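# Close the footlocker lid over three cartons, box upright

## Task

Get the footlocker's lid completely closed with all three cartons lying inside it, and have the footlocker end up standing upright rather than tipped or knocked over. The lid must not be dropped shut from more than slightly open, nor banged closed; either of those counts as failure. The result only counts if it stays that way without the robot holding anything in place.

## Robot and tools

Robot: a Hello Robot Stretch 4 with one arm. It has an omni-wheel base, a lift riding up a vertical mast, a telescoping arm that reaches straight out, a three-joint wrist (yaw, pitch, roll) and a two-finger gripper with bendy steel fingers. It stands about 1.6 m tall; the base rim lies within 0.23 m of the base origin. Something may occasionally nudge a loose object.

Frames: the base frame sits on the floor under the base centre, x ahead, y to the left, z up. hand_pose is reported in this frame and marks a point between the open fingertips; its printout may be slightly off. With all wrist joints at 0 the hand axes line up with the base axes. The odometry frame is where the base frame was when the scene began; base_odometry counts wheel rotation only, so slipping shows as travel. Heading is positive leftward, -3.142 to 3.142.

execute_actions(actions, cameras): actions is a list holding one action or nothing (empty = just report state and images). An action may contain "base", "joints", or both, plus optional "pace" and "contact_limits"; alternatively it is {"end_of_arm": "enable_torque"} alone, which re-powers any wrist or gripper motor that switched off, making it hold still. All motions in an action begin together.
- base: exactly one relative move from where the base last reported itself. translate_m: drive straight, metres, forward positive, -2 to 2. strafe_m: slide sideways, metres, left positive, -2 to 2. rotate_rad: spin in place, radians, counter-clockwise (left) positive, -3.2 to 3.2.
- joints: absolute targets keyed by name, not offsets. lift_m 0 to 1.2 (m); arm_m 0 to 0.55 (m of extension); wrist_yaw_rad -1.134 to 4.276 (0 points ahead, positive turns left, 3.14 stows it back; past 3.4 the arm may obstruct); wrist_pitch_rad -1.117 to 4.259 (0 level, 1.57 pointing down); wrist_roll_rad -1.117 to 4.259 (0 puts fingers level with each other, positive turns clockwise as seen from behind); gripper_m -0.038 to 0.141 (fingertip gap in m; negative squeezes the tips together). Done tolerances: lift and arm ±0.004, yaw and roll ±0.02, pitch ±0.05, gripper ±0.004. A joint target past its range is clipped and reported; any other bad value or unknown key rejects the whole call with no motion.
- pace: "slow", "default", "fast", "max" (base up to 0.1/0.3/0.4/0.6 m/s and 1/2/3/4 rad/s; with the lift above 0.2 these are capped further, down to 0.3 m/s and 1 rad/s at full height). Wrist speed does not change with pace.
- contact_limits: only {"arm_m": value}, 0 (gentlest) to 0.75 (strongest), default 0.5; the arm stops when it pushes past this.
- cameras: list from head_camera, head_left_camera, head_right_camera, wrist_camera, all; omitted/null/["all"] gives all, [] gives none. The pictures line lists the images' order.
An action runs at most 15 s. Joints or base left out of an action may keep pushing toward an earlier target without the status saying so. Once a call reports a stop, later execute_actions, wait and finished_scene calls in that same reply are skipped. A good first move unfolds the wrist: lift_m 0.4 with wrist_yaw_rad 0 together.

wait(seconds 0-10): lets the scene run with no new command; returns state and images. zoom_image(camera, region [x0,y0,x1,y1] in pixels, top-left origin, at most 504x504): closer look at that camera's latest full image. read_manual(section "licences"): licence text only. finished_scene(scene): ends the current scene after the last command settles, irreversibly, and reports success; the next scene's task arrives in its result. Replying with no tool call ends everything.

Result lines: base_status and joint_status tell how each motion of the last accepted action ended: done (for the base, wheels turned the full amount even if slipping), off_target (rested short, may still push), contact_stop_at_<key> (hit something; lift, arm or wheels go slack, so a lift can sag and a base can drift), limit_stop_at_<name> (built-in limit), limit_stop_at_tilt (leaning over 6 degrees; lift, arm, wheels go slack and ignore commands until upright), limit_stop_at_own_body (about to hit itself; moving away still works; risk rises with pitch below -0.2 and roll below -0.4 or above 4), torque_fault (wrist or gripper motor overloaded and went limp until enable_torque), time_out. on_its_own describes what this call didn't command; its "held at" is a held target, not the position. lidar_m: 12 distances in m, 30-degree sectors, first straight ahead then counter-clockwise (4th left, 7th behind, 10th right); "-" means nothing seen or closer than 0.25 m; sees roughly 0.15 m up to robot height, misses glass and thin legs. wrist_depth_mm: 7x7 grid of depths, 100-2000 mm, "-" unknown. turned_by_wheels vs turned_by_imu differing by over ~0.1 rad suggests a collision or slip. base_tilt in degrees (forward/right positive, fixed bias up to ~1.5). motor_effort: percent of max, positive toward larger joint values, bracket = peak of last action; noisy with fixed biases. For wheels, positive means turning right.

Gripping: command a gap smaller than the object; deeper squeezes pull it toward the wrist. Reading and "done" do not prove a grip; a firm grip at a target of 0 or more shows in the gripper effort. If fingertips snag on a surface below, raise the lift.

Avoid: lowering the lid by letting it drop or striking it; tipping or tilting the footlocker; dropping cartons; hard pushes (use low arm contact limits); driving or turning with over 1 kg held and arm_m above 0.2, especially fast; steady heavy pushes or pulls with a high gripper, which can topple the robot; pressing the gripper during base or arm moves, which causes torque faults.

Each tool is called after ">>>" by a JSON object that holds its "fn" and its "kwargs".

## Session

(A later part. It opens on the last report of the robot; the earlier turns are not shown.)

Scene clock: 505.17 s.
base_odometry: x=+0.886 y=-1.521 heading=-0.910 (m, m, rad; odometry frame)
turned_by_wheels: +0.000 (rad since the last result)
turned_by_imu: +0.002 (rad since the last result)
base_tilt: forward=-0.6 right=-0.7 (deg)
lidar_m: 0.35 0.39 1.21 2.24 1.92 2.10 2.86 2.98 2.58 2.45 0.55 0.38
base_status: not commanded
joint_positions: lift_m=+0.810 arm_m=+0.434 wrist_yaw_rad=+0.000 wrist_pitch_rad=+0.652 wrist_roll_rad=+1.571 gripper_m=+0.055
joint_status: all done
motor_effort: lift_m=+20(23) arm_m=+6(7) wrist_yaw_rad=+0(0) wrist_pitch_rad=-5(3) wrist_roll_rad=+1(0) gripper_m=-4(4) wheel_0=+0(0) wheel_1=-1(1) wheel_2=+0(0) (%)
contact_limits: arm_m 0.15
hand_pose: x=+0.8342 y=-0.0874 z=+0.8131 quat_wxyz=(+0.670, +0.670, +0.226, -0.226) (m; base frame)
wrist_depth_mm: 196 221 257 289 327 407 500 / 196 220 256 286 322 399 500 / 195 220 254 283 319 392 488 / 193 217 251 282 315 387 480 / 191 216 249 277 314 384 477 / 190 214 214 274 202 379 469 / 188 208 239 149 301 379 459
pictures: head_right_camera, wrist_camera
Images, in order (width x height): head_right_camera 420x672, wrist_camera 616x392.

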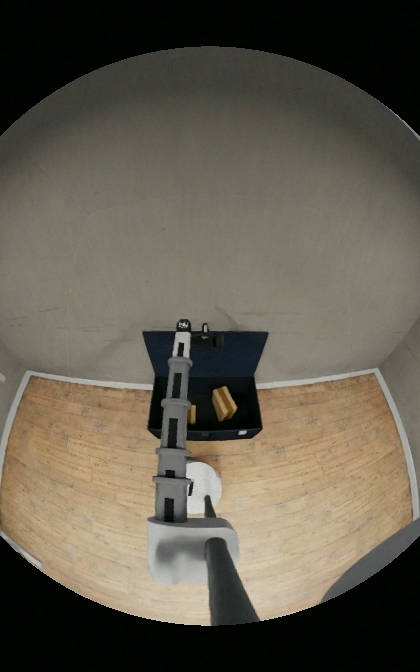

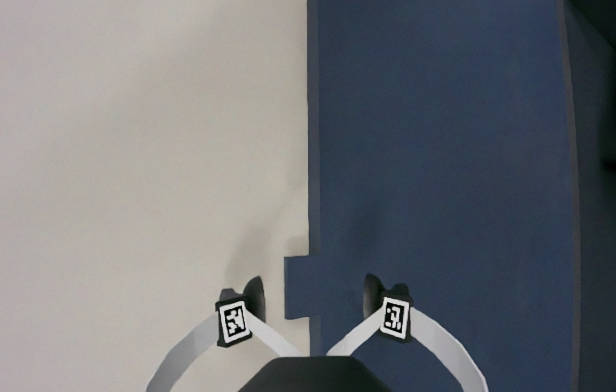

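>>> {"fn": "execute_actions", "kwargs": {"actions": [{"joints": {"arm_m": 0.452}, "contact_limits": {"arm_m": 0.1}, "pace": "slow"}], "cameras": ["wrist_camera"]}}

Scene clock: 522.90 s.
base_odometry: x=+0.886 y=-1.521 heading=-0.910 (m, m, rad; odometry frame)
turned_by_wheels: +0.000 (rad since the last result)
turned_by_imu: +0.002 (rad since the last result)
base_tilt: forward=-0.7 right=-0.6 (deg)
lidar_m: 0.37 0.38 1.21 2.22 1.93 2.08 2.85 2.94 2.58 2.45 0.55 0.39
base_status: not commanded
joint_positions: lift_m=+0.810 arm_m=+0.450 wrist_yaw_rad=-0.002 wrist_pitch_rad=+0.652 wrist_roll_rad=+1.571 gripper_m=+0.055
joint_status: all done
motor_effort: lift_m=+19(20) arm_m=+9(12) wrist_yaw_rad=+5(6) wrist_pitch_rad=-4(5) wrist_roll_rad=+1(1) gripper_m=-2(1) wheel_0=+0(0) wheel_1=-1(2) wheel_2=-1(1) (%)
contact_limits: arm_m 0.1
hand_pose: x=+0.8506 y=-0.0878 z=+0.8131 quat_wxyz=(+0.670, +0.670, +0.226, -0.227) (m; base frame)
wrist_depth_mm: 183 206 239 274 303 377 462 / 182 206 238 271 300 370 466 / 182 204 236 268 297 364 452 / 180 203 235 267 293 359 445 / 179 201 233 262 291 357 439 / 177 199 215 256 201 353 436 / 176 193 223 149 279 351 424
pictures: wrist_camera
Images, in order (width x height): wrist_camera 616x392.

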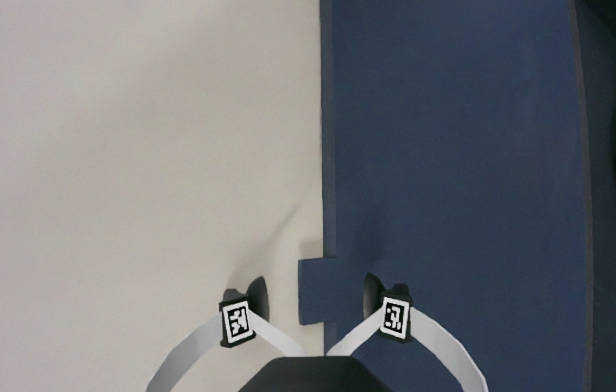

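>>> {"fn": "execute_actions", "kwargs": {"actions": [{"joints": {"arm_m": 0.447, "lift_m": 0.787}, "pace": "slow"}], "cameras": ["wrist_camera"]}}

Scene clock: 534.97 s.
base_odometry: x=+0.886 y=-1.521 heading=-0.910 (m, m, rad; odometry frame)
turned_by_wheels: +0.000 (rad since the last result)
turned_by_imu: +0.001 (rad since the last result)
base_tilt: forward=-0.6 right=-0.7 (deg)
lidar_m: 0.36 0.36 1.22 2.23 1.94 2.11 2.85 2.95 2.58 2.47 0.55 0.40
base_status: not commanded
joint_positions: lift_m=+0.787 arm_m=+0.448 wrist_yaw_rad=+0.000 wrist_pitch_rad=+0.652 wrist_roll_rad=+1.571 gripper_m=+0.055
joint_status: all done
motor_effort: lift_m=+15(19) arm_m=-6(6) wrist_yaw_rad=+2(6) wrist_pitch_rad=-6(4) wrist_roll_rad=+2(2) gripper_m=-4(4) wheel_0=+0(0) wheel_1=-1(1) wheel_2=-1(1) (%)
hand_pose: x=+0.8482 y=-0.0875 z=+0.7904 quat_wxyz=(+0.670, +0.670, +0.226, -0.227) (m; base frame)
wrist_depth_mm: 185 209 242 265 303 379 469 / 184 208 240 264 300 373 466 / 183 206 238 262 297 366 455 / 182 205 236 260 294 359 449 / 181 203 234 257 291 359 442 / 179 200 214 248 201 353 439 / 177 195 225 149 281 353 430
pictures: wrist_camera
Images, in order (width x height): wrist_camera 616x392.

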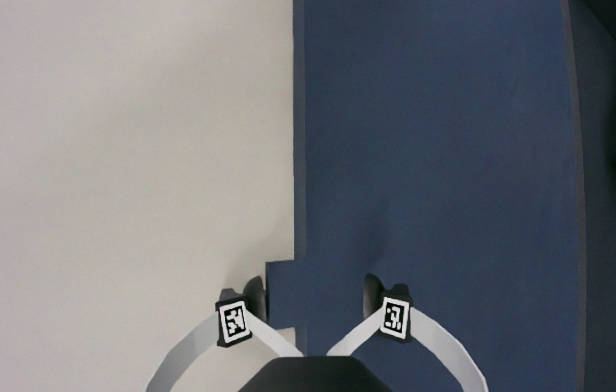

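>>> {"fn": "execute_actions", "kwargs": {"actions": [{"joints": {"gripper_m": 0.036}, "pace": "slow"}], "cameras": ["wrist_camera"]}}

Scene clock: 543.53 s.
base_odometry: x=+0.886 y=-1.521 heading=-0.910 (m, m, rad; odometry frame)
turned_by_wheels: +0.000 (rad since the last result)
turned_by_imu: +0.002 (rad since the last result)
base_tilt: forward=-0.6 right=-0.7 (deg)
lidar_m: 0.36 0.38 1.21 2.25 1.94 2.09 2.86 2.95 2.59 2.46 0.53 0.38
base_status: not commanded
joint_positions: lift_m=+0.787 arm_m=+0.448 wrist_yaw_rad=+0.000 wrist_pitch_rad=+0.648 wrist_roll_rad=+1.571 gripper_m=+0.036
joint_status: all done
motor_effort: lift_m=+15(15) arm_m=-6(6) wrist_yaw_rad=+0(1) wrist_pitch_rad=+4(6) wrist_roll_rad=+1(2) gripper_m=-7(5) wheel_0=+0(0) wheel_1=-1(1) wheel_2=-1(1) (%)
hand_pose: x=+0.8489 y=-0.0875 z=+0.7912 quat_wxyz=(+0.670, +0.670, +0.225, -0.225) (m; base frame)
wrist_depth_mm: 185 208 241 265 298 370 459 / 184 207 239 263 296 364 455 / 183 206 238 260 293 359 445 / 182 204 236 257 289 355 439 / 181 203 233 254 287 349 436 / 179 200 217 243 211 349 430 / 177 195 223 156 276 345 421
pictures: wrist_camera
Images, in order (width x height): wrist_camera 616x392.

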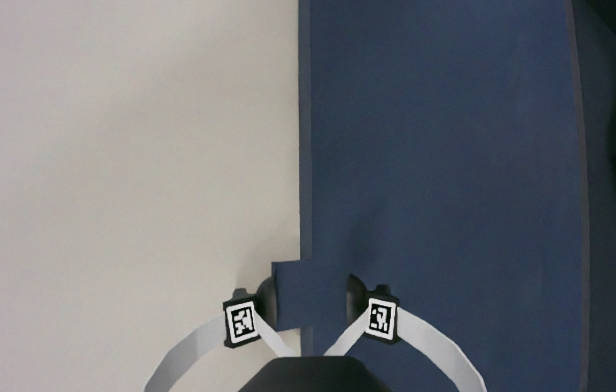

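>>> {"fn": "execute_actions", "kwargs": {"actions": [{"joints": {"arm_m": 0.42}, "pace": "slow"}], "cameras": ["wrist_camera", "head_right_camera"]}}

Scene clock: 550.40 s.
base_odometry: x=+0.886 y=-1.521 heading=-0.910 (m, m, rad; odometry frame)
turned_by_wheels: +0.000 (rad since the last result)
turned_by_imu: +0.002 (rad since the last result)
base_tilt: forward=-0.6 right=-0.7 (deg)
lidar_m: 0.36 0.38 1.22 2.24 1.92 2.08 2.86 2.95 2.57 2.46 0.54 0.38
base_status: not commanded
joint_positions: lift_m=+0.787 arm_m=+0.421 wrist_yaw_rad=+0.000 wrist_pitch_rad=+0.648 wrist_roll_rad=+1.571 gripper_m=+0.036
joint_status: all done
motor_effort: lift_m=+15(15) arm_m=-6(6) wrist_yaw_rad=+0(0) wrist_pitch_rad=+7(7) wrist_roll_rad=+1(0) gripper_m=-6(6) wheel_0=+1(0) wheel_1=-1(1) wheel_2=-1(1) (%)
hand_pose: x=+0.8220 y=-0.0875 z=+0.7914 quat_wxyz=(+0.670, +0.670, +0.225, -0.225) (m; base frame)
wrist_depth_mm: 206 233 271 274 307 399 517 / 206 232 268 273 306 389 508 / 206 231 266 270 301 382 504 / 204 229 264 267 298 379 492 / 203 228 262 258 296 373 488 / 200 224 243 244 211 370 484 / 198 217 250 163 283 373 466
pictures: head_right_camera, wrist_camera
Images, in order (width x height): head_right_camera 420x672, wrist_camera 616x392.

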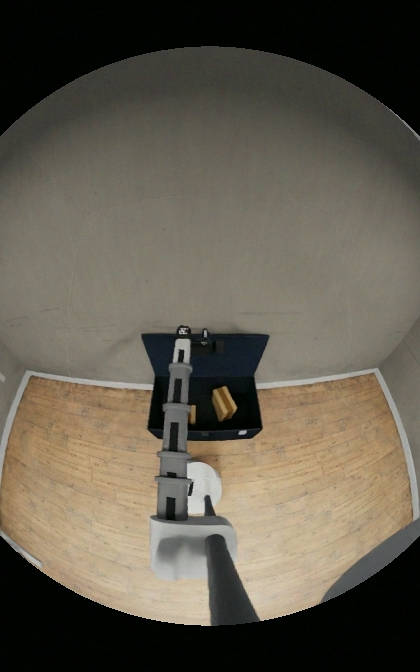

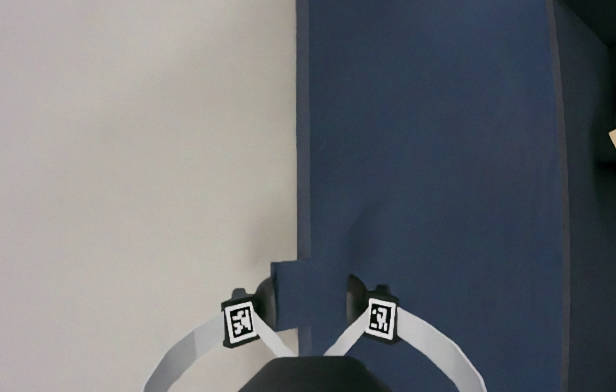

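>>> {"fn": "execute_actions", "kwargs": {"actions": [{"joints": {"arm_m": 0.36, "lift_m": 0.782}, "pace": "slow"}], "cameras": ["wrist_camera", "head_right_camera"]}}

Scene clock: 598.97 s.
base_odometry: x=+0.886 y=-1.521 heading=-0.910 (m, m, rad; odometry frame)
turned_by_wheels: +0.000 (rad since the last result)
turned_by_imu: +0.002 (rad since the last result)
base_tilt: forward=-0.6 right=-0.6 (deg)
lidar_m: 0.35 0.39 1.24 2.24 1.93 2.09 2.86 2.97 2.58 2.46 0.54 0.39
base_status: not commanded
joint_positions: lift_m=+0.782 arm_m=+0.361 wrist_yaw_rad=-0.001 wrist_pitch_rad=+0.653 wrist_roll_rad=+1.571 gripper_m=+0.036
joint_status: all done
motor_effort: lift_m=+16(12) arm_m=-6(10) wrist_yaw_rad=+1(4) wrist_pitch_rad=-9(16) wrist_roll_rad=+0(2) gripper_m=-5(5) wheel_0=+0(0) wheel_1=-1(1) wheel_2=-1(2) (%)
hand_pose: x=+0.7611 y=-0.0875 z=+0.7852 quat_wxyz=(+0.670, +0.670, +0.226, -0.227) (m; base frame)
wrist_depth_mm: 257 291 336 370 300 480 640 / 256 289 334 366 294 466 676 / 255 286 330 364 290 455 627 / 254 286 329 359 286 442 627 / 252 283 327 355 282 436 621 / 249 281 304 218 199 433 621 / 247 271 306 153 267 433 597
pictures: head_right_camera, wrist_camera
Images, in order (width x height): head_right_camera 420x672, wrist_camera 616x392.

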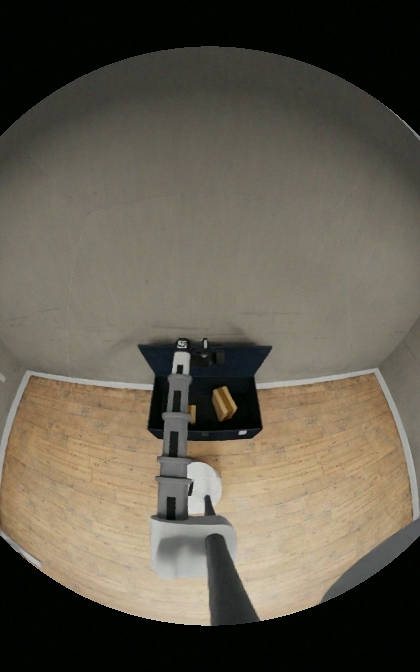

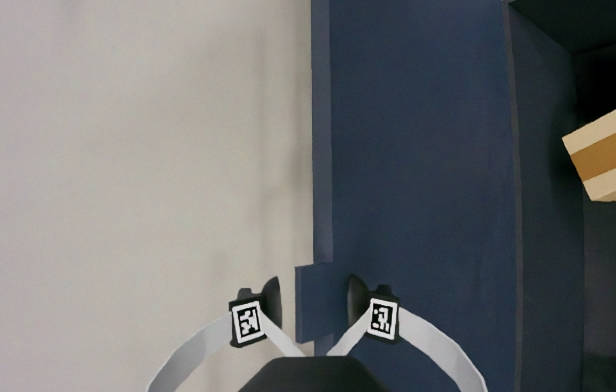

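>>> {"fn": "execute_actions", "kwargs": {"actions": [{"joints": {"arm_m": 0.295, "lift_m": 0.748, "gripper_m": 0.06}, "pace": "slow"}], "cameras": ["wrist_camera", "head_right_camera"]}}

Scene clock: 628.70 s.
base_odometry: x=+0.886 y=-1.521 heading=-0.910 (m, m, rad; odometry frame)
turned_by_wheels: +0.000 (rad since the last result)
turned_by_imu: +0.002 (rad since the last result)
base_tilt: forward=-0.6 right=-0.7 (deg)
lidar_m: 0.37 0.37 1.22 2.24 1.95 2.08 2.87 2.97 2.59 2.46 0.53 0.39
base_status: not commanded
joint_positions: lift_m=+0.748 arm_m=+0.296 wrist_yaw_rad=-0.001 wrist_pitch_rad=+0.655 wrist_roll_rad=+1.571 gripper_m=+0.060
joint_status: all done
motor_effort: lift_m=+16(18) arm_m=-6(1) wrist_yaw_rad=+2(2) wrist_pitch_rad=-13(15) wrist_roll_rad=+0(0) gripper_m=-6(3) wheel_0=+0(0) wheel_1=-1(1) wheel_2=-1(1) (%)
hand_pose: x=+0.6956 y=-0.0875 z=+0.7506 quat_wxyz=(+0.669, +0.670, +0.227, -0.228) (m; base frame)
wrist_depth_mm: 310 353 410 462 290 615 683 / 310 349 410 459 283 634 750 / 309 349 404 452 276 603 549 / 306 345 399 445 270 615 585 / 304 342 397 442 268 609 741 / 300 336 215 439 206 603 732 / 298 327 379 149 264 597 723
pictures: head_right_camera, wrist_camera
Images, in order (width x height): head_right_camera 420x672, wrist_camera 616x392.

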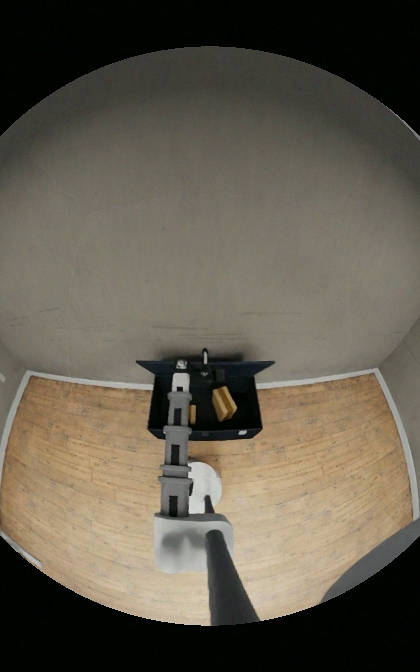

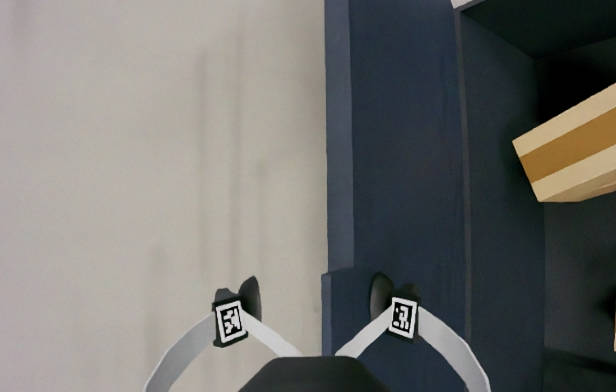

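>>> {"fn": "execute_actions", "kwargs": {"actions": [{"joints": {"arm_m": 0.195, "lift_m": 0.689, "wrist_pitch_rad": 0.6}, "pace": "slow"}], "cameras": ["wrist_camera", "head_right_camera"]}}

Scene clock: 666.17 s.
base_odometry: x=+0.886 y=-1.521 heading=-0.910 (m, m, rad; odometry frame)
turned_by_wheels: +0.000 (rad since the last result)
turned_by_imu: +0.002 (rad since the last result)
base_tilt: forward=-0.6 right=-0.6 (deg)
lidar_m: 0.35 0.40 1.23 2.23 1.94 2.07 2.86 2.95 2.59 2.46 0.55 0.40
base_status: not commanded
joint_positions: lift_m=+0.689 arm_m=+0.196 wrist_yaw_rad=-0.001 wrist_pitch_rad=+0.606 wrist_roll_rad=+1.571 gripper_m=+0.060
joint_status: all done
motor_effort: lift_m=+17(16) arm_m=-6(4) wrist_yaw_rad=+3(4) wrist_pitch_rad=-19(23) wrist_roll_rad=+1(2) gripper_m=-6(7) wheel_0=+0(0) wheel_1=-1(1) wheel_2=-1(1) (%)
hand_pose: x=+0.6039 y=-0.0876 z=+0.7029 quat_wxyz=(+0.675, +0.675, +0.211, -0.211) (m; base frame)
wrist_depth_mm: 394 442 504 580 415 676 683 / 394 436 504 574 384 759 691 / 392 439 500 564 359 627 508 / 387 433 496 559 345 683 683 / 384 430 492 559 336 732 715 / 382 427 216 549 191 732 715 / 377 413 473 149 290 723 707
pictures: head_right_camera, wrist_camera
Images, in order (width x height): head_right_camera 420x672, wrist_camera 616x392.

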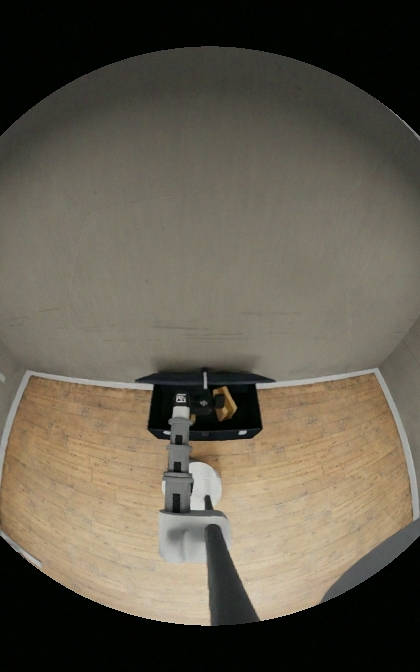

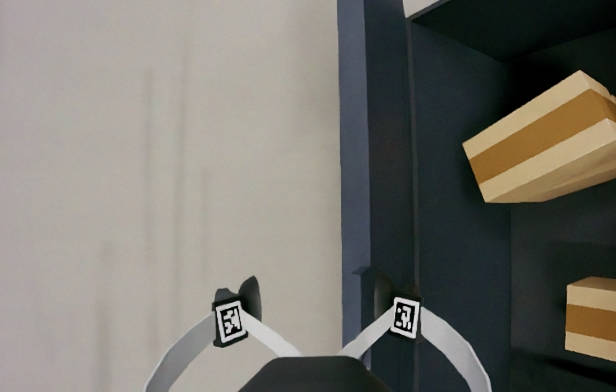

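>>> {"fn": "zoom_image", "kwargs": {"camera": "wrist_camera", "region": [280, 230, 480, 392]}}

>>> {"fn": "zoom_image", "kwargs": {"camera": "head_right_camera", "region": [120, 340, 300, 460]}}

Region (280, 230, 480, 392) of wrist_camera's 616x392 image, scaled by 2.520; it fills the top 408 rows of this view, and the rest is white.

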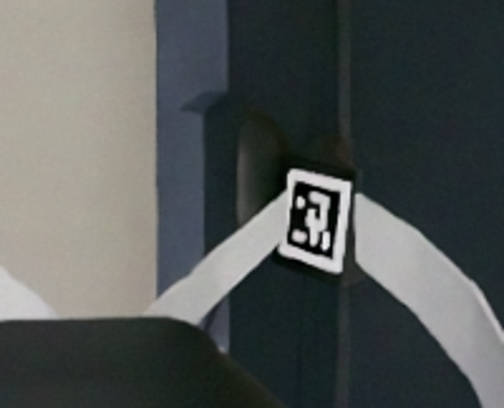

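Region (120, 340, 300, 460) of head_right_camera's 420x672 image, scaled by 2.800, with more detail than that image has.

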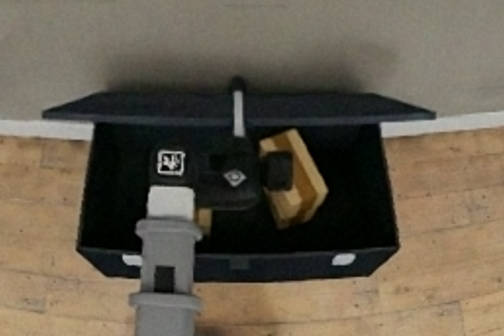

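>>> {"fn": "execute_actions", "kwargs": {"actions": [{"base": {"translate_m": -0.106}, "joints": {"lift_m": 0.579, "wrist_pitch_rad": 0.4}, "pace": "slow"}], "cameras": ["wrist_camera", "head_right_camera"]}}

Scene clock: 702.03 s.
base_odometry: x=+0.821 y=-1.437 heading=-0.910 (m, m, rad; odometry frame)
turned_by_wheels: +0.000 (rad since the last result)
turned_by_imu: +0.002 (rad since the last result)
base_tilt: forward=-0.6 right=-0.7 (deg)
lidar_m: 0.48 0.49 1.35 2.24 1.83 2.11 2.76 2.86 2.56 2.44 1.40 0.50
base_status: done
joint_positions: lift_m=+0.579 arm_m=+0.196 wrist_yaw_rad=-0.001 wrist_pitch_rad=+0.408 wrist_roll_rad=+1.571 gripper_m=+0.060
joint_status: all done
motor_effort: lift_m=+18(19) arm_m=-5(5) wrist_yaw_rad=+2(5) wrist_pitch_rad=-22(27) wrist_roll_rad=+1(0) gripper_m=-6(7) wheel_0=-1(3) wheel_1=-2(0) wheel_2=+1(1) (%)
hand_pose: x=+0.6315 y=-0.0876 z=+0.6428 quat_wxyz=(+0.692, +0.693, +0.143, -0.143) (m; base frame)
wrist_depth_mm: 496 535 585 640 539 676 654 / 492 525 585 634 473 707 469 / 484 530 574 621 427 580 473 / 488 521 574 621 397 668 640 / 480 517 564 615 382 691 699 / 473 512 215 615 192 691 691 / 469 500 544 149 373 683 699
pictures: head_right_camera, wrist_camera
Images, in order (width x height): head_right_camera 420x672, wrist_camera 616x392.

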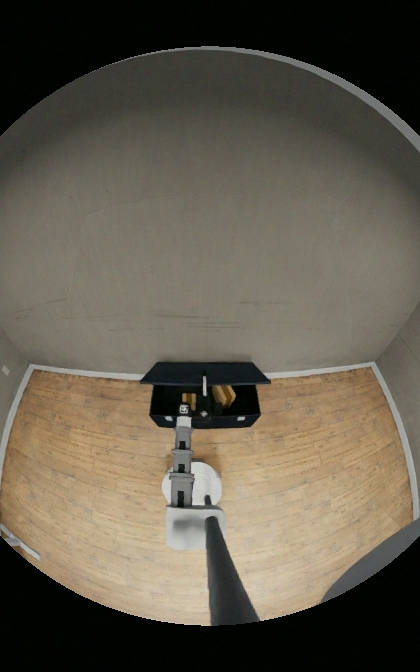

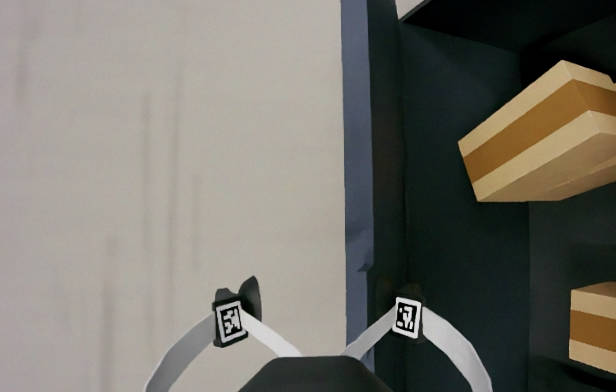

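>>> {"fn": "zoom_image", "kwargs": {"camera": "wrist_camera", "region": [280, 230, 480, 392]}}

>>> {"fn": "zoom_image", "kwargs": {"camera": "head_right_camera", "region": [130, 340, 280, 440]}}

Region (280, 230, 480, 392) of wrist_camera's 616x392 image, scaled by 2.520; it fills the top 408 rows of this view, and the rest is white.

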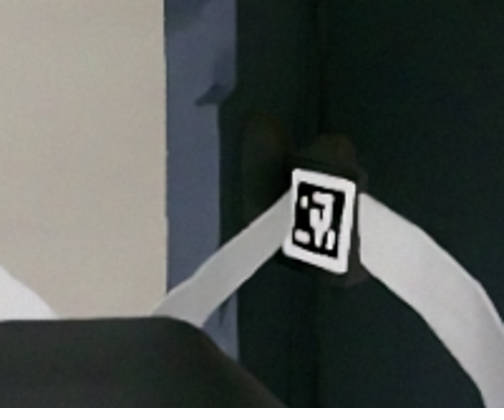

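Region (130, 340, 280, 440) of head_right_camera's 420x672 image, scaled by 3.360, with more detail than that image has.

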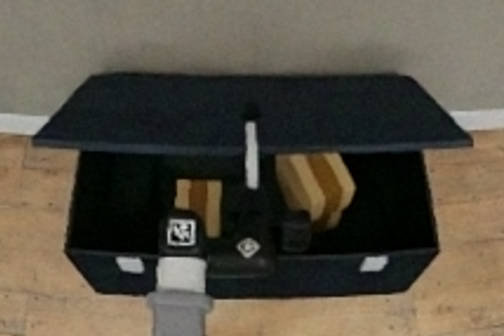

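>>> {"fn": "execute_actions", "kwargs": {"actions": [{"base": {"translate_m": -0.08}, "joints": {"lift_m": 0.445, "wrist_pitch_rad": 0.18}, "pace": "slow"}], "cameras": ["wrist_camera", "head_camera"]}}

Scene clock: 720.67 s.
base_odometry: x=+0.772 y=-1.374 heading=-0.910 (m, m, rad; odometry frame)
turned_by_wheels: +0.000 (rad since the last result)
turned_by_imu: +0.002 (rad since the last result)
base_tilt: forward=-0.7 right=-0.6 (deg)
lidar_m: 0.55 0.56 1.47 2.23 1.79 2.08 2.67 2.77 2.57 2.46 1.53 0.58
base_status: done
joint_positions: lift_m=+0.445 arm_m=+0.196 wrist_yaw_rad=+0.000 wrist_pitch_rad=+0.189 wrist_roll_rad=+1.571 gripper_m=+0.060
joint_status: all done
on_its_own: wrist_pitch_rad is at rest, and its effort (-27) is outside its rest range (-23 to +23)
motor_effort: lift_m=+18(15) arm_m=-4(5) wrist_yaw_rad=+1(6) wrist_pitch_rad=-27(32) wrist_roll_rad=+1(2) gripper_m=-6(6) wheel_0=-3(3) wheel_1=-3(6) wheel_2=+2(8) (%)
hand_pose: x=+0.6500 y=-0.0875 z=+0.5691 quat_wxyz=(+0.704, +0.704, +0.067, -0.067) (m; base frame)
wrist_depth_mm: 609 627 661 676 549 661 647 / 609 627 647 676 477 661 415 / 603 621 647 668 427 539 433 / 597 621 640 668 399 647 591 / 585 609 634 654 379 654 676 / 580 603 216 654 195 654 668 / 574 597 621 149 368 640 661
pictures: head_camera, wrist_camera
Images, in order (width x height): head_camera 420x560, wrist_camera 616x392.

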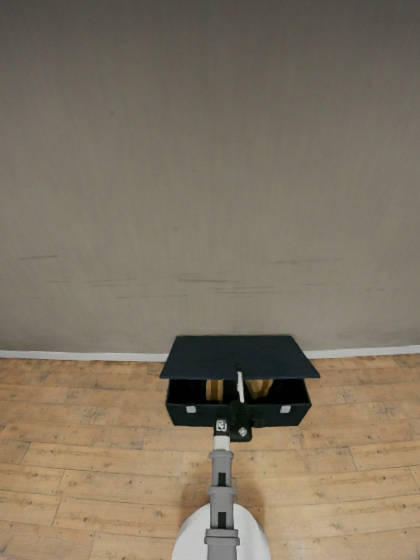

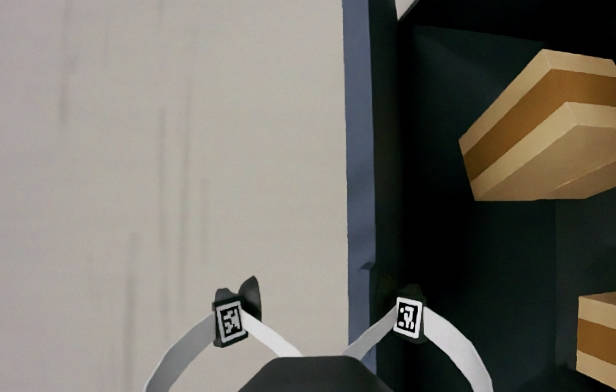

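>>> {"fn": "zoom_image", "kwargs": {"camera": "wrist_camera", "region": [280, 230, 480, 392]}}

>>> {"fn": "zoom_image", "kwargs": {"camera": "head_camera", "region": [150, 320, 330, 460]}}

Region (280, 230, 480, 392) of wrist_camera's 616x392 image, scaled by 2.520; it fills the top 408 rows of this view, and the rest is white.

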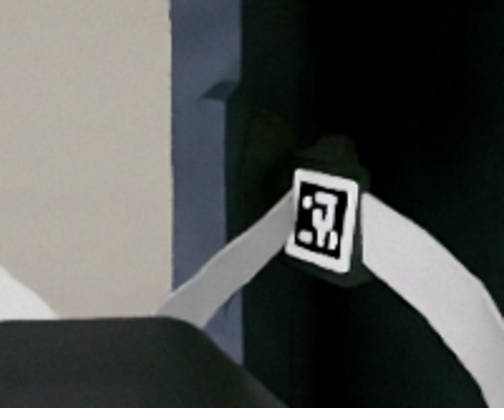

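Region (150, 320, 330, 460) of head_camera's 420x560 image, scaled by 2.800, with more detail than that image has.

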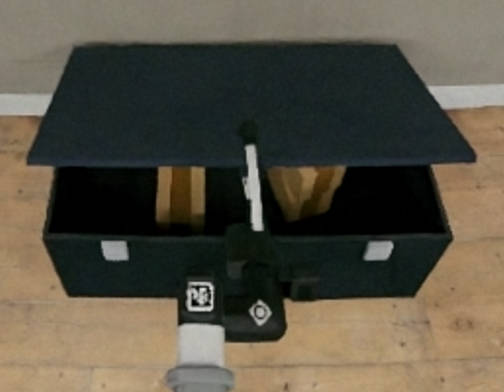

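>>> {"fn": "execute_actions", "kwargs": {"actions": [{"joints": {"lift_m": 0.296, "wrist_pitch_rad": -0.05, "arm_m": 0.146}, "pace": "slow"}], "cameras": ["wrist_camera", "head_camera"]}}

Scene clock: 771.10 s.
base_odometry: x=+0.772 y=-1.374 heading=-0.911 (m, m, rad; odometry frame)
turned_by_wheels: +0.000 (rad since the last result)
turned_by_imu: +0.002 (rad since the last result)
base_tilt: forward=-0.6 right=-0.7 (deg)
lidar_m: 0.54 0.57 1.46 2.23 1.81 2.08 2.67 2.78 2.56 2.46 1.52 0.58
base_status: not commanded
joint_positions: lift_m=+0.296 arm_m=+0.147 wrist_yaw_rad=-0.002 wrist_pitch_rad=-0.042 wrist_roll_rad=+1.571 gripper_m=+0.060
joint_status: all done
motor_effort: lift_m=+17(20) arm_m=-4(7) wrist_yaw_rad=+4(5) wrist_pitch_rad=-23(33) wrist_roll_rad=+0(0) gripper_m=-7(8) wheel_0=-2(2) wheel_1=-2(3) wheel_2=+1(2) (%)
hand_pose: x=+0.6058 y=-0.0879 z=+0.4864 quat_wxyz=(+0.707, +0.707, -0.015, +0.014) (m; base frame)
wrist_depth_mm: 759 759 741 732 442 634 - / 759 741 741 723 399 634 375 / 750 741 723 715 366 508 392 / 741 723 723 715 343 627 530 / 732 723 715 707 330 627 615 / 732 715 215 691 193 615 615 / 715 707 699 149 322 615 609
pictures: head_camera, wrist_camera
Images, in order (width x height): head_camera 420x560, wrist_camera 616x392.

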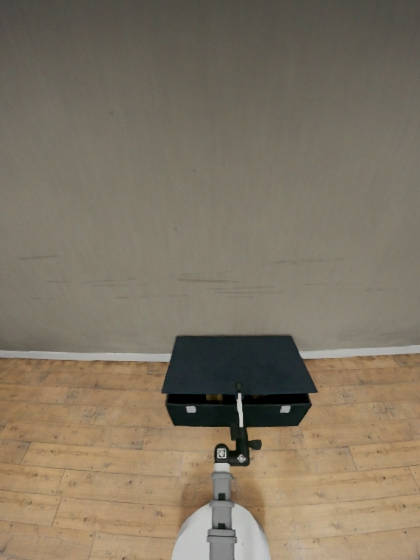

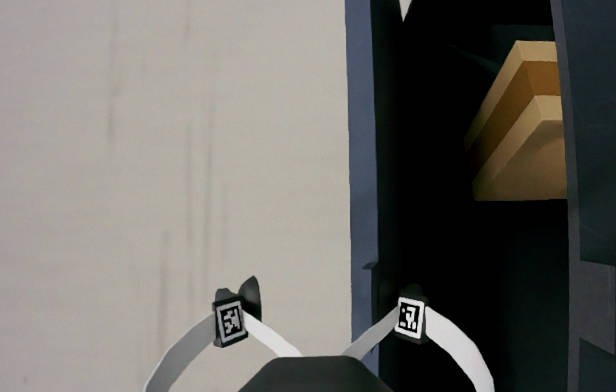

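>>> {"fn": "zoom_image", "kwargs": {"camera": "wrist_camera", "region": [330, 200, 616, 392]}}

Region (330, 200, 616, 392) of wrist_camera's 616x392 image, scaled by 1.762; it fills the top 338 rows of this view, and the rest is white.

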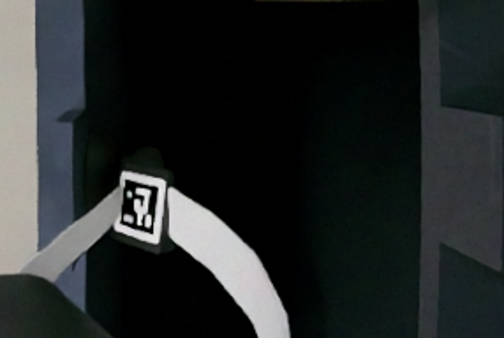

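>>> {"fn": "execute_actions", "kwargs": {"actions": [{"joints": {"lift_m": 0.25, "arm_m": 0.118}, "pace": "slow"}], "cameras": ["wrist_camera", "head_camera"]}}

Scene clock: 804.17 s.
base_odometry: x=+0.772 y=-1.374 heading=-0.911 (m, m, rad; odometry frame)
turned_by_wheels: +0.000 (rad since the last result)
turned_by_imu: +0.002 (rad since the last result)
base_tilt: forward=-0.6 right=-0.6 (deg)
lidar_m: 0.55 0.58 1.49 2.23 1.84 2.08 2.66 2.77 2.60 2.46 1.52 0.59
base_status: not commanded
joint_positions: lift_m=+0.250 arm_m=+0.119 wrist_yaw_rad=+0.001 wrist_pitch_rad=-0.041 wrist_roll_rad=+1.571 gripper_m=+0.060
joint_status: all done
on_its_own: wrist_pitch_rad is at rest, and its effort (-26) is outside its rest range (-23 to +23)
motor_effort: lift_m=+18(18) arm_m=-7(9) wrist_yaw_rad=-2(5) wrist_pitch_rad=-26(26) wrist_roll_rad=+1(1) gripper_m=-7(8) wheel_0=-2(2) wheel_1=-2(2) wheel_2=+1(1) (%)
hand_pose: x=+0.5784 y=-0.0873 z=+0.4401 quat_wxyz=(+0.707, +0.707, -0.014, +0.015) (m; base frame)
wrist_depth_mm: 788 778 768 759 668 229 - / 788 788 768 750 668 227 224 / 778 768 750 741 668 226 223 / 768 750 741 732 668 224 222 / 759 750 741 732 654 223 220 / 750 750 215 715 204 219 218 / 750 741 723 149 640 219 -
pictures: head_camera, wrist_camera
Images, in order (width x height): head_camera 420x560, wrist_camera 616x392.

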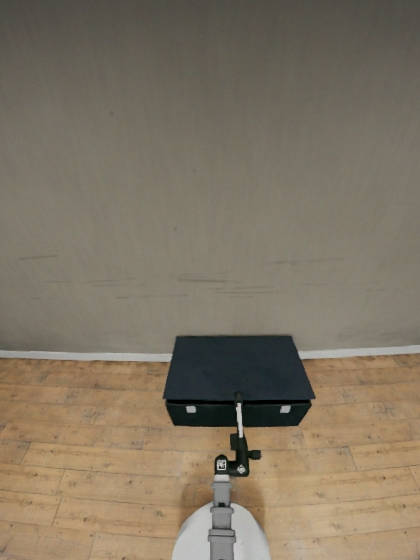

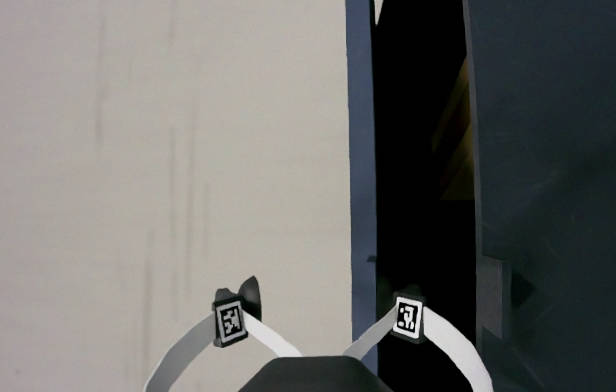

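>>> {"fn": "zoom_image", "kwargs": {"camera": "wrist_camera", "region": [330, 230, 560, 392]}}

Region (330, 230, 560, 392) of wrist_camera's 616x392 image, scaled by 2.191; it fills the top 355 rows of this view, and the rest is white.

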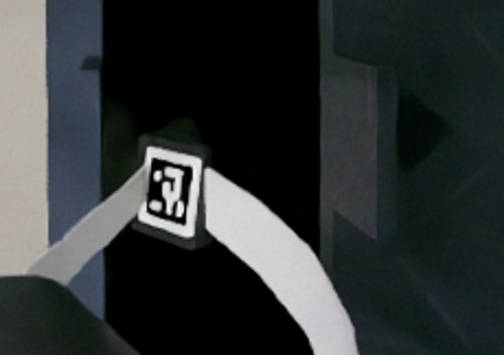

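>>> {"fn": "execute_actions", "kwargs": {"actions": [{"joints": {"lift_m": 0.222, "arm_m": 0.104}, "pace": "slow"}], "cameras": ["wrist_camera"]}}

>>> {"fn": "zoom_image", "kwargs": {"camera": "wrist_camera", "region": [300, 210, 530, 392]}}

Scene clock: 821.33 s.
base_odometry: x=+0.772 y=-1.374 heading=-0.911 (m, m, rad; odometry frame)
turned_by_wheels: +0.000 (rad since the last result)
turned_by_imu: +0.002 (rad since the last result)
base_tilt: forward=-0.6 right=-0.7 (deg)
lidar_m: 0.55 0.56 1.46 2.24 1.81 2.09 2.67 2.77 2.58 2.46 1.53 0.58
base_status: not commanded
joint_positions: lift_m=+0.222 arm_m=+0.105 wrist_yaw_rad=+0.001 wrist_pitch_rad=-0.041 wrist_roll_rad=+1.571 gripper_m=+0.060
joint_status: all done
on_its_own: wrist_pitch_rad is at rest, and its effort (-24) is outside its rest range (-23 to +23)
motor_effort: lift_m=+18(17) arm_m=-6(6) wrist_yaw_rad=-3(2) wrist_pitch_rad=-24(26) wrist_roll_rad=+0(1) gripper_m=-7(5) wheel_0=-2(2) wheel_1=-2(2) wheel_2=+1(1) (%)
hand_pose: x=+0.5644 y=-0.0872 z=+0.4122 quat_wxyz=(+0.707, +0.707, -0.014, +0.015) (m; base frame)
wrist_depth_mm: 809 788 778 768 627 242 239 / 798 788 778 759 683 241 238 / 788 778 768 759 574 239 236 / 778 768 768 750 591 237 235 / 778 768 750 741 668 236 234 / 768 759 215 732 211 234 232 / 768 750 741 149 661 232 229
pictures: wrist_camera
Images, in order (width x height): wrist_camera 616x392.

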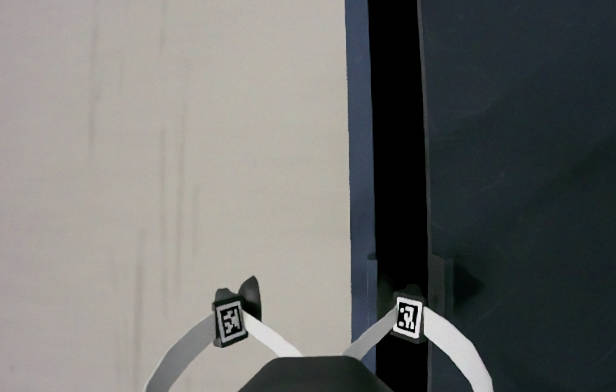

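Region (300, 210, 530, 392) of wrist_camera's 616x392 image, scaled by 2.191; it fills the top 399 rows of this view, and the rest is white.

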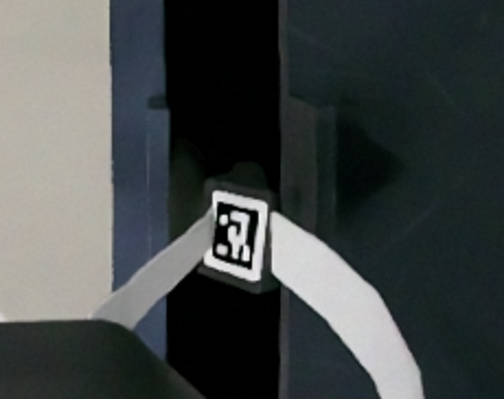

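>>> {"fn": "execute_actions", "kwargs": {"actions": [{"joints": {"lift_m": 0.214, "arm_m": 0.093}, "pace": "slow"}], "cameras": ["wrist_camera"]}}

>>> {"fn": "zoom_image", "kwargs": {"camera": "wrist_camera", "region": [300, 210, 530, 392]}}

Scene clock: 835.50 s.
base_odometry: x=+0.772 y=-1.374 heading=-0.911 (m, m, rad; odometry frame)
turned_by_wheels: +0.000 (rad since the last result)
turned_by_imu: +0.001 (rad since the last result)
base_tilt: forward=-0.7 right=-0.7 (deg)
lidar_m: 0.55 0.58 1.48 2.24 1.81 2.07 2.65 2.77 2.60 2.47 1.54 0.57
base_status: not commanded
joint_positions: lift_m=+0.214 arm_m=+0.094 wrist_yaw_rad=+0.001 wrist_pitch_rad=-0.041 wrist_roll_rad=+1.571 gripper_m=+0.060
joint_status: all done
motor_effort: lift_m=+17(16) arm_m=-6(12) wrist_yaw_rad=-2(1) wrist_pitch_rad=-23(25) wrist_roll_rad=+1(2) gripper_m=-7(6) wheel_0=-2(2) wheel_1=-2(2) wheel_2=+1(1) (%)
hand_pose: x=+0.5533 y=-0.0872 z=+0.4042 quat_wxyz=(+0.707, +0.707, -0.014, +0.015) (m; base frame)
wrist_depth_mm: 820 809 788 788 260 253 251 / 809 798 788 768 258 252 249 / 798 798 788 768 257 251 247 / 798 778 768 768 256 249 245 / 788 778 778 750 253 247 243 / 778 759 215 741 212 244 242 / 778 768 750 149 250 242 240
pictures: wrist_camera
Images, in order (width x height): wrist_camera 616x392.

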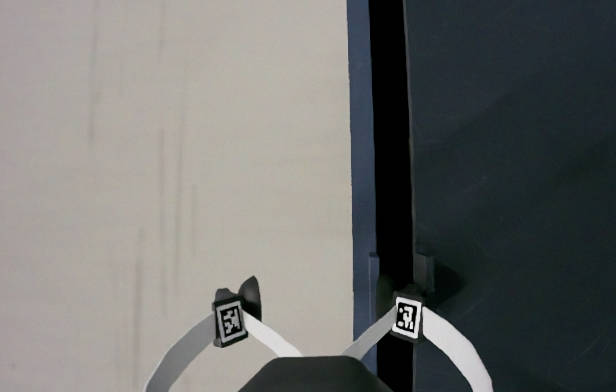

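Region (300, 210, 530, 392) of wrist_camera's 616x392 image, scaled by 2.191; it fills the top 399 rows of this view, and the rest is white.

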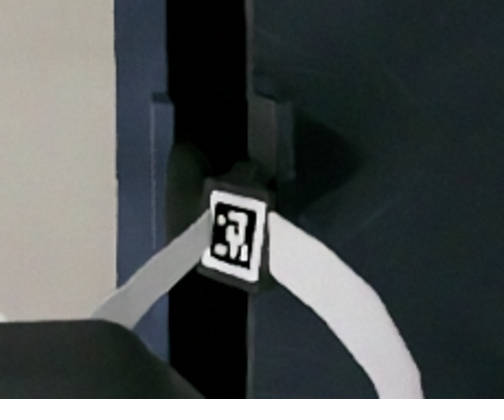

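>>> {"fn": "execute_actions", "kwargs": {"actions": [{"joints": {"arm_m": 0.084}, "pace": "slow"}], "cameras": ["wrist_camera"]}}

>>> {"fn": "zoom_image", "kwargs": {"camera": "wrist_camera", "region": [320, 220, 500, 360]}}

Scene clock: 860.13 s.
base_odometry: x=+0.772 y=-1.374 heading=-0.911 (m, m, rad; odometry frame)
turned_by_wheels: +0.000 (rad since the last result)
turned_by_imu: +0.001 (rad since the last result)
base_tilt: forward=-0.6 right=-0.6 (deg)
lidar_m: 0.56 0.57 1.46 2.24 1.82 2.08 2.67 2.78 2.58 2.46 1.52 0.59
base_status: not commanded
joint_positions: lift_m=+0.214 arm_m=+0.085 wrist_yaw_rad=+0.001 wrist_pitch_rad=-0.041 wrist_roll_rad=+1.571 gripper_m=+0.060
joint_status: all done
on_its_own: wrist_pitch_rad is at rest, and its effort (-25) is outside its rest range (-23 to +23)
motor_effort: lift_m=+18(18) arm_m=-6(8) wrist_yaw_rad=-2(2) wrist_pitch_rad=-25(24) wrist_roll_rad=+1(0) gripper_m=-6(6) wheel_0=-2(2) wheel_1=-2(2) wheel_2=+1(1) (%)
hand_pose: x=+0.5443 y=-0.0872 z=+0.4042 quat_wxyz=(+0.707, +0.707, -0.014, +0.015) (m; base frame)
wrist_depth_mm: 831 809 798 788 268 263 259 / 820 809 788 778 267 260 257 / 809 798 788 768 265 259 256 / 809 788 778 759 264 258 254 / 798 788 778 759 262 256 253 / 788 778 215 759 213 253 251 / 788 768 759 149 256 251 249
pictures: wrist_camera
Images, in order (width x height): wrist_camera 616x392.

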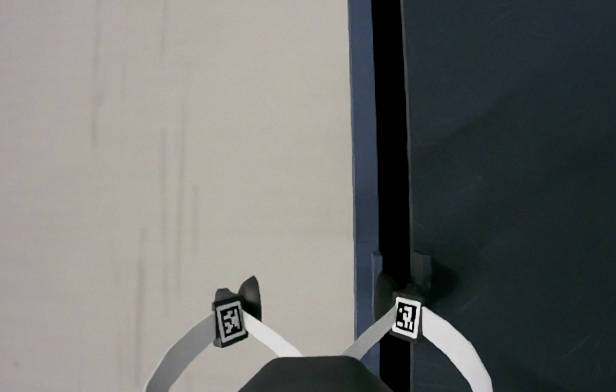

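Region (320, 220, 500, 360) of wrist_camera's 616x392 image, scaled by 2.800.

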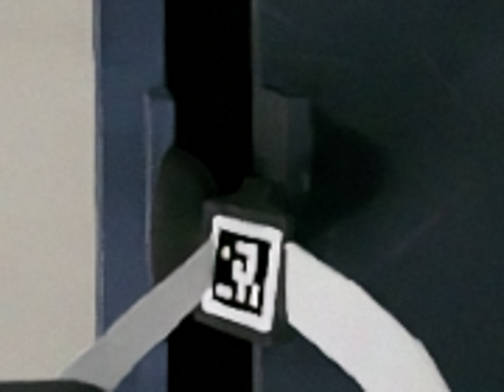

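>>> {"fn": "execute_actions", "kwargs": {"actions": [{"joints": {"lift_m": 0.205}, "pace": "slow"}], "cameras": ["wrist_camera"]}}

>>> {"fn": "zoom_image", "kwargs": {"camera": "wrist_camera", "region": [320, 220, 500, 360]}}

Scene clock: 866.23 s.
base_odometry: x=+0.772 y=-1.374 heading=-0.910 (m, m, rad; odometry frame)
turned_by_wheels: +0.000 (rad since the last result)
turned_by_imu: +0.001 (rad since the last result)
base_tilt: forward=-0.6 right=-0.6 (deg)
lidar_m: 0.53 0.57 1.45 2.23 1.79 2.09 2.67 2.77 2.58 2.46 1.52 0.58
base_status: not commanded
joint_positions: lift_m=+0.205 arm_m=+0.085 wrist_yaw_rad=-0.001 wrist_pitch_rad=-0.045 wrist_roll_rad=+1.571 gripper_m=+0.060
joint_status: all done
motor_effort: lift_m=+15(16) arm_m=-3(6) wrist_yaw_rad=+3(3) wrist_pitch_rad=-13(24) wrist_roll_rad=+0(0) gripper_m=-5(6) wheel_0=-1(2) wheel_1=-2(2) wheel_2=+0(1) (%)
hand_pose: x=+0.5436 y=-0.0877 z=+0.3965 quat_wxyz=(+0.707, +0.707, -0.016, +0.016) (m; base frame)
wrist_depth_mm: 842 820 809 798 271 262 259 / 820 809 809 788 267 260 257 / 820 809 788 778 265 259 256 / 809 809 788 768 264 257 254 / 798 788 778 768 262 255 252 / 798 778 216 759 213 254 250 / 788 778 768 144 255 251 249
pictures: wrist_camera
Images, in order (width x height): wrist_camera 616x392.

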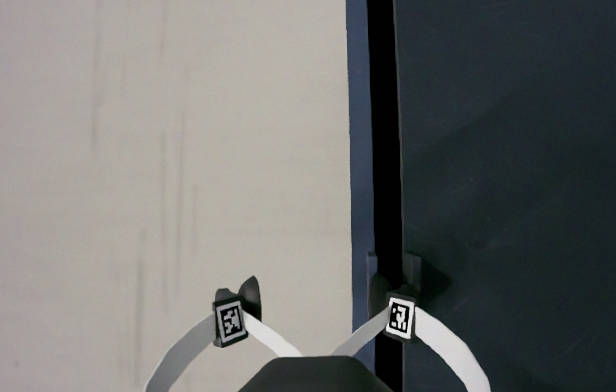

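Region (320, 220, 500, 360) of wrist_camera's 616x392 image, scaled by 2.800.

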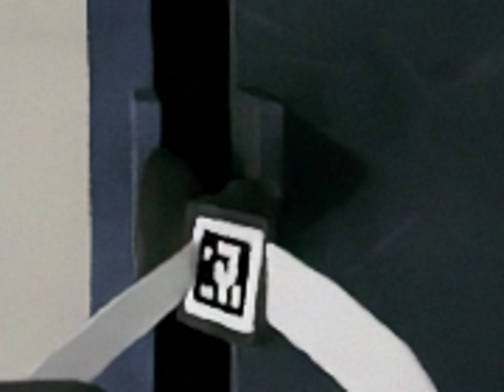

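>>> {"fn": "execute_actions", "kwargs": {"actions": [{"joints": {"arm_m": 0.080, "lift_m": 0.202}, "pace": "slow"}], "cameras": ["wrist_camera"]}}

>>> {"fn": "zoom_image", "kwargs": {"camera": "wrist_camera", "region": [320, 220, 500, 360]}}

Scene clock: 874.97 s.
base_odometry: x=+0.772 y=-1.374 heading=-0.910 (m, m, rad; odometry frame)
turned_by_wheels: +0.000 (rad since the last result)
turned_by_imu: +0.001 (rad since the last result)
base_tilt: forward=-0.6 right=-0.7 (deg)
lidar_m: 0.54 0.57 1.45 2.22 1.82 2.09 2.67 2.76 2.59 2.46 1.53 0.58
base_status: not commanded
joint_positions: lift_m=+0.202 arm_m=+0.081 wrist_yaw_rad=+0.000 wrist_pitch_rad=-0.041 wrist_roll_rad=+1.571 gripper_m=+0.060
joint_status: all done
on_its_own: wrist_pitch_rad is at rest, and its effort (-26) is outside its rest range (-23 to +23)
motor_effort: lift_m=+18(18) arm_m=-6(8) wrist_yaw_rad=+1(4) wrist_pitch_rad=-26(28) wrist_roll_rad=+0(1) gripper_m=-7(7) wheel_0=-1(2) wheel_1=-2(2) wheel_2=+0(0) (%)
hand_pose: x=+0.5402 y=-0.0875 z=+0.3920 quat_wxyz=(+0.707, +0.707, -0.015, +0.014) (m; base frame)
wrist_depth_mm: 831 820 809 788 271 267 264 / 831 809 798 788 268 265 262 / 820 809 788 778 267 263 262 / 809 798 788 778 266 260 259 / 809 788 778 768 263 260 256 / 798 778 216 759 213 257 255 / 788 778 768 149 259 255 253
pictures: wrist_camera
Images, in order (width x height): wrist_camera 616x392.

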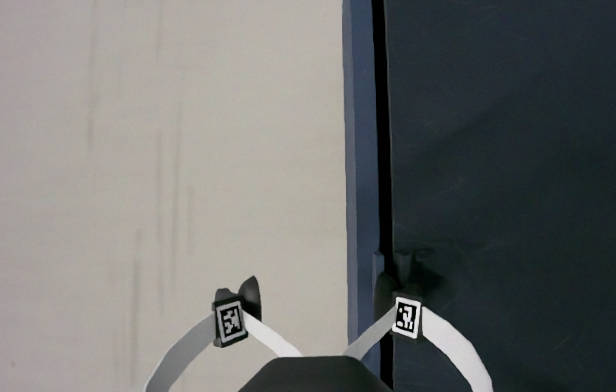

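Region (320, 220, 500, 360) of wrist_camera's 616x392 image, scaled by 2.800.

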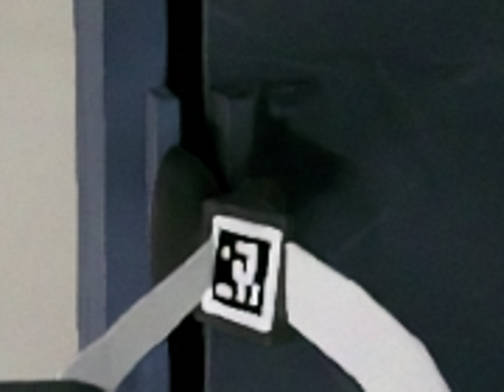

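>>> {"fn": "execute_actions", "kwargs": {"actions": [{"joints": {"arm_m": 0.077, "lift_m": 0.195}, "pace": "slow"}], "cameras": ["wrist_camera"]}}

>>> {"fn": "zoom_image", "kwargs": {"camera": "wrist_camera", "region": [320, 220, 500, 360]}}

Scene clock: 883.23 s.
base_odometry: x=+0.772 y=-1.374 heading=-0.910 (m, m, rad; odometry frame)
turned_by_wheels: +0.000 (rad since the last result)
turned_by_imu: +0.001 (rad since the last result)
base_tilt: forward=-0.7 right=-0.7 (deg)
lidar_m: 0.55 0.58 1.50 2.23 1.80 2.10 2.66 2.77 2.56 2.47 1.55 0.57
base_status: not commanded
joint_positions: lift_m=+0.195 arm_m=+0.078 wrist_yaw_rad=+0.000 wrist_pitch_rad=-0.044 wrist_roll_rad=+1.571 gripper_m=+0.060
joint_status: all done
motor_effort: lift_m=+17(17) arm_m=-6(6) wrist_yaw_rad=+0(1) wrist_pitch_rad=-16(26) wrist_roll_rad=+1(2) gripper_m=-8(5) wheel_0=-1(1) wheel_1=-1(2) wheel_2=+0(0) (%)
hand_pose: x=+0.5372 y=-0.0875 z=+0.3860 quat_wxyz=(+0.707, +0.707, -0.016, +0.015) (m; base frame)
wrist_depth_mm: 831 820 809 788 272 270 265 / 831 820 809 788 272 267 264 / 831 809 809 788 270 265 263 / 820 809 798 788 268 264 260 / 809 798 778 768 265 262 258 / 798 788 215 768 213 260 257 / 798 788 778 149 262 256 256
pictures: wrist_camera
Images, in order (width x height): wrist_camera 616x392.

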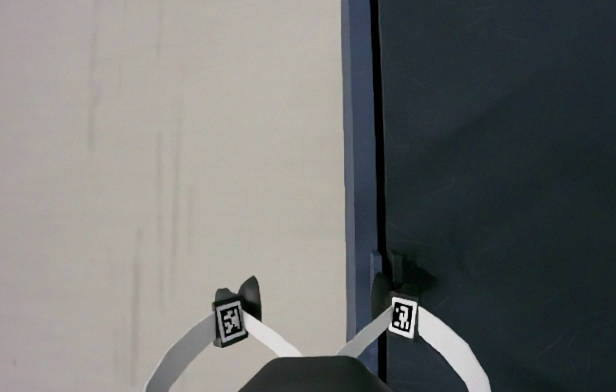

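Region (320, 220, 500, 360) of wrist_camera's 616x392 image, scaled by 2.800.

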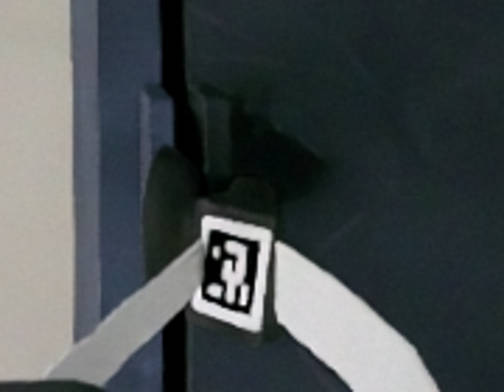

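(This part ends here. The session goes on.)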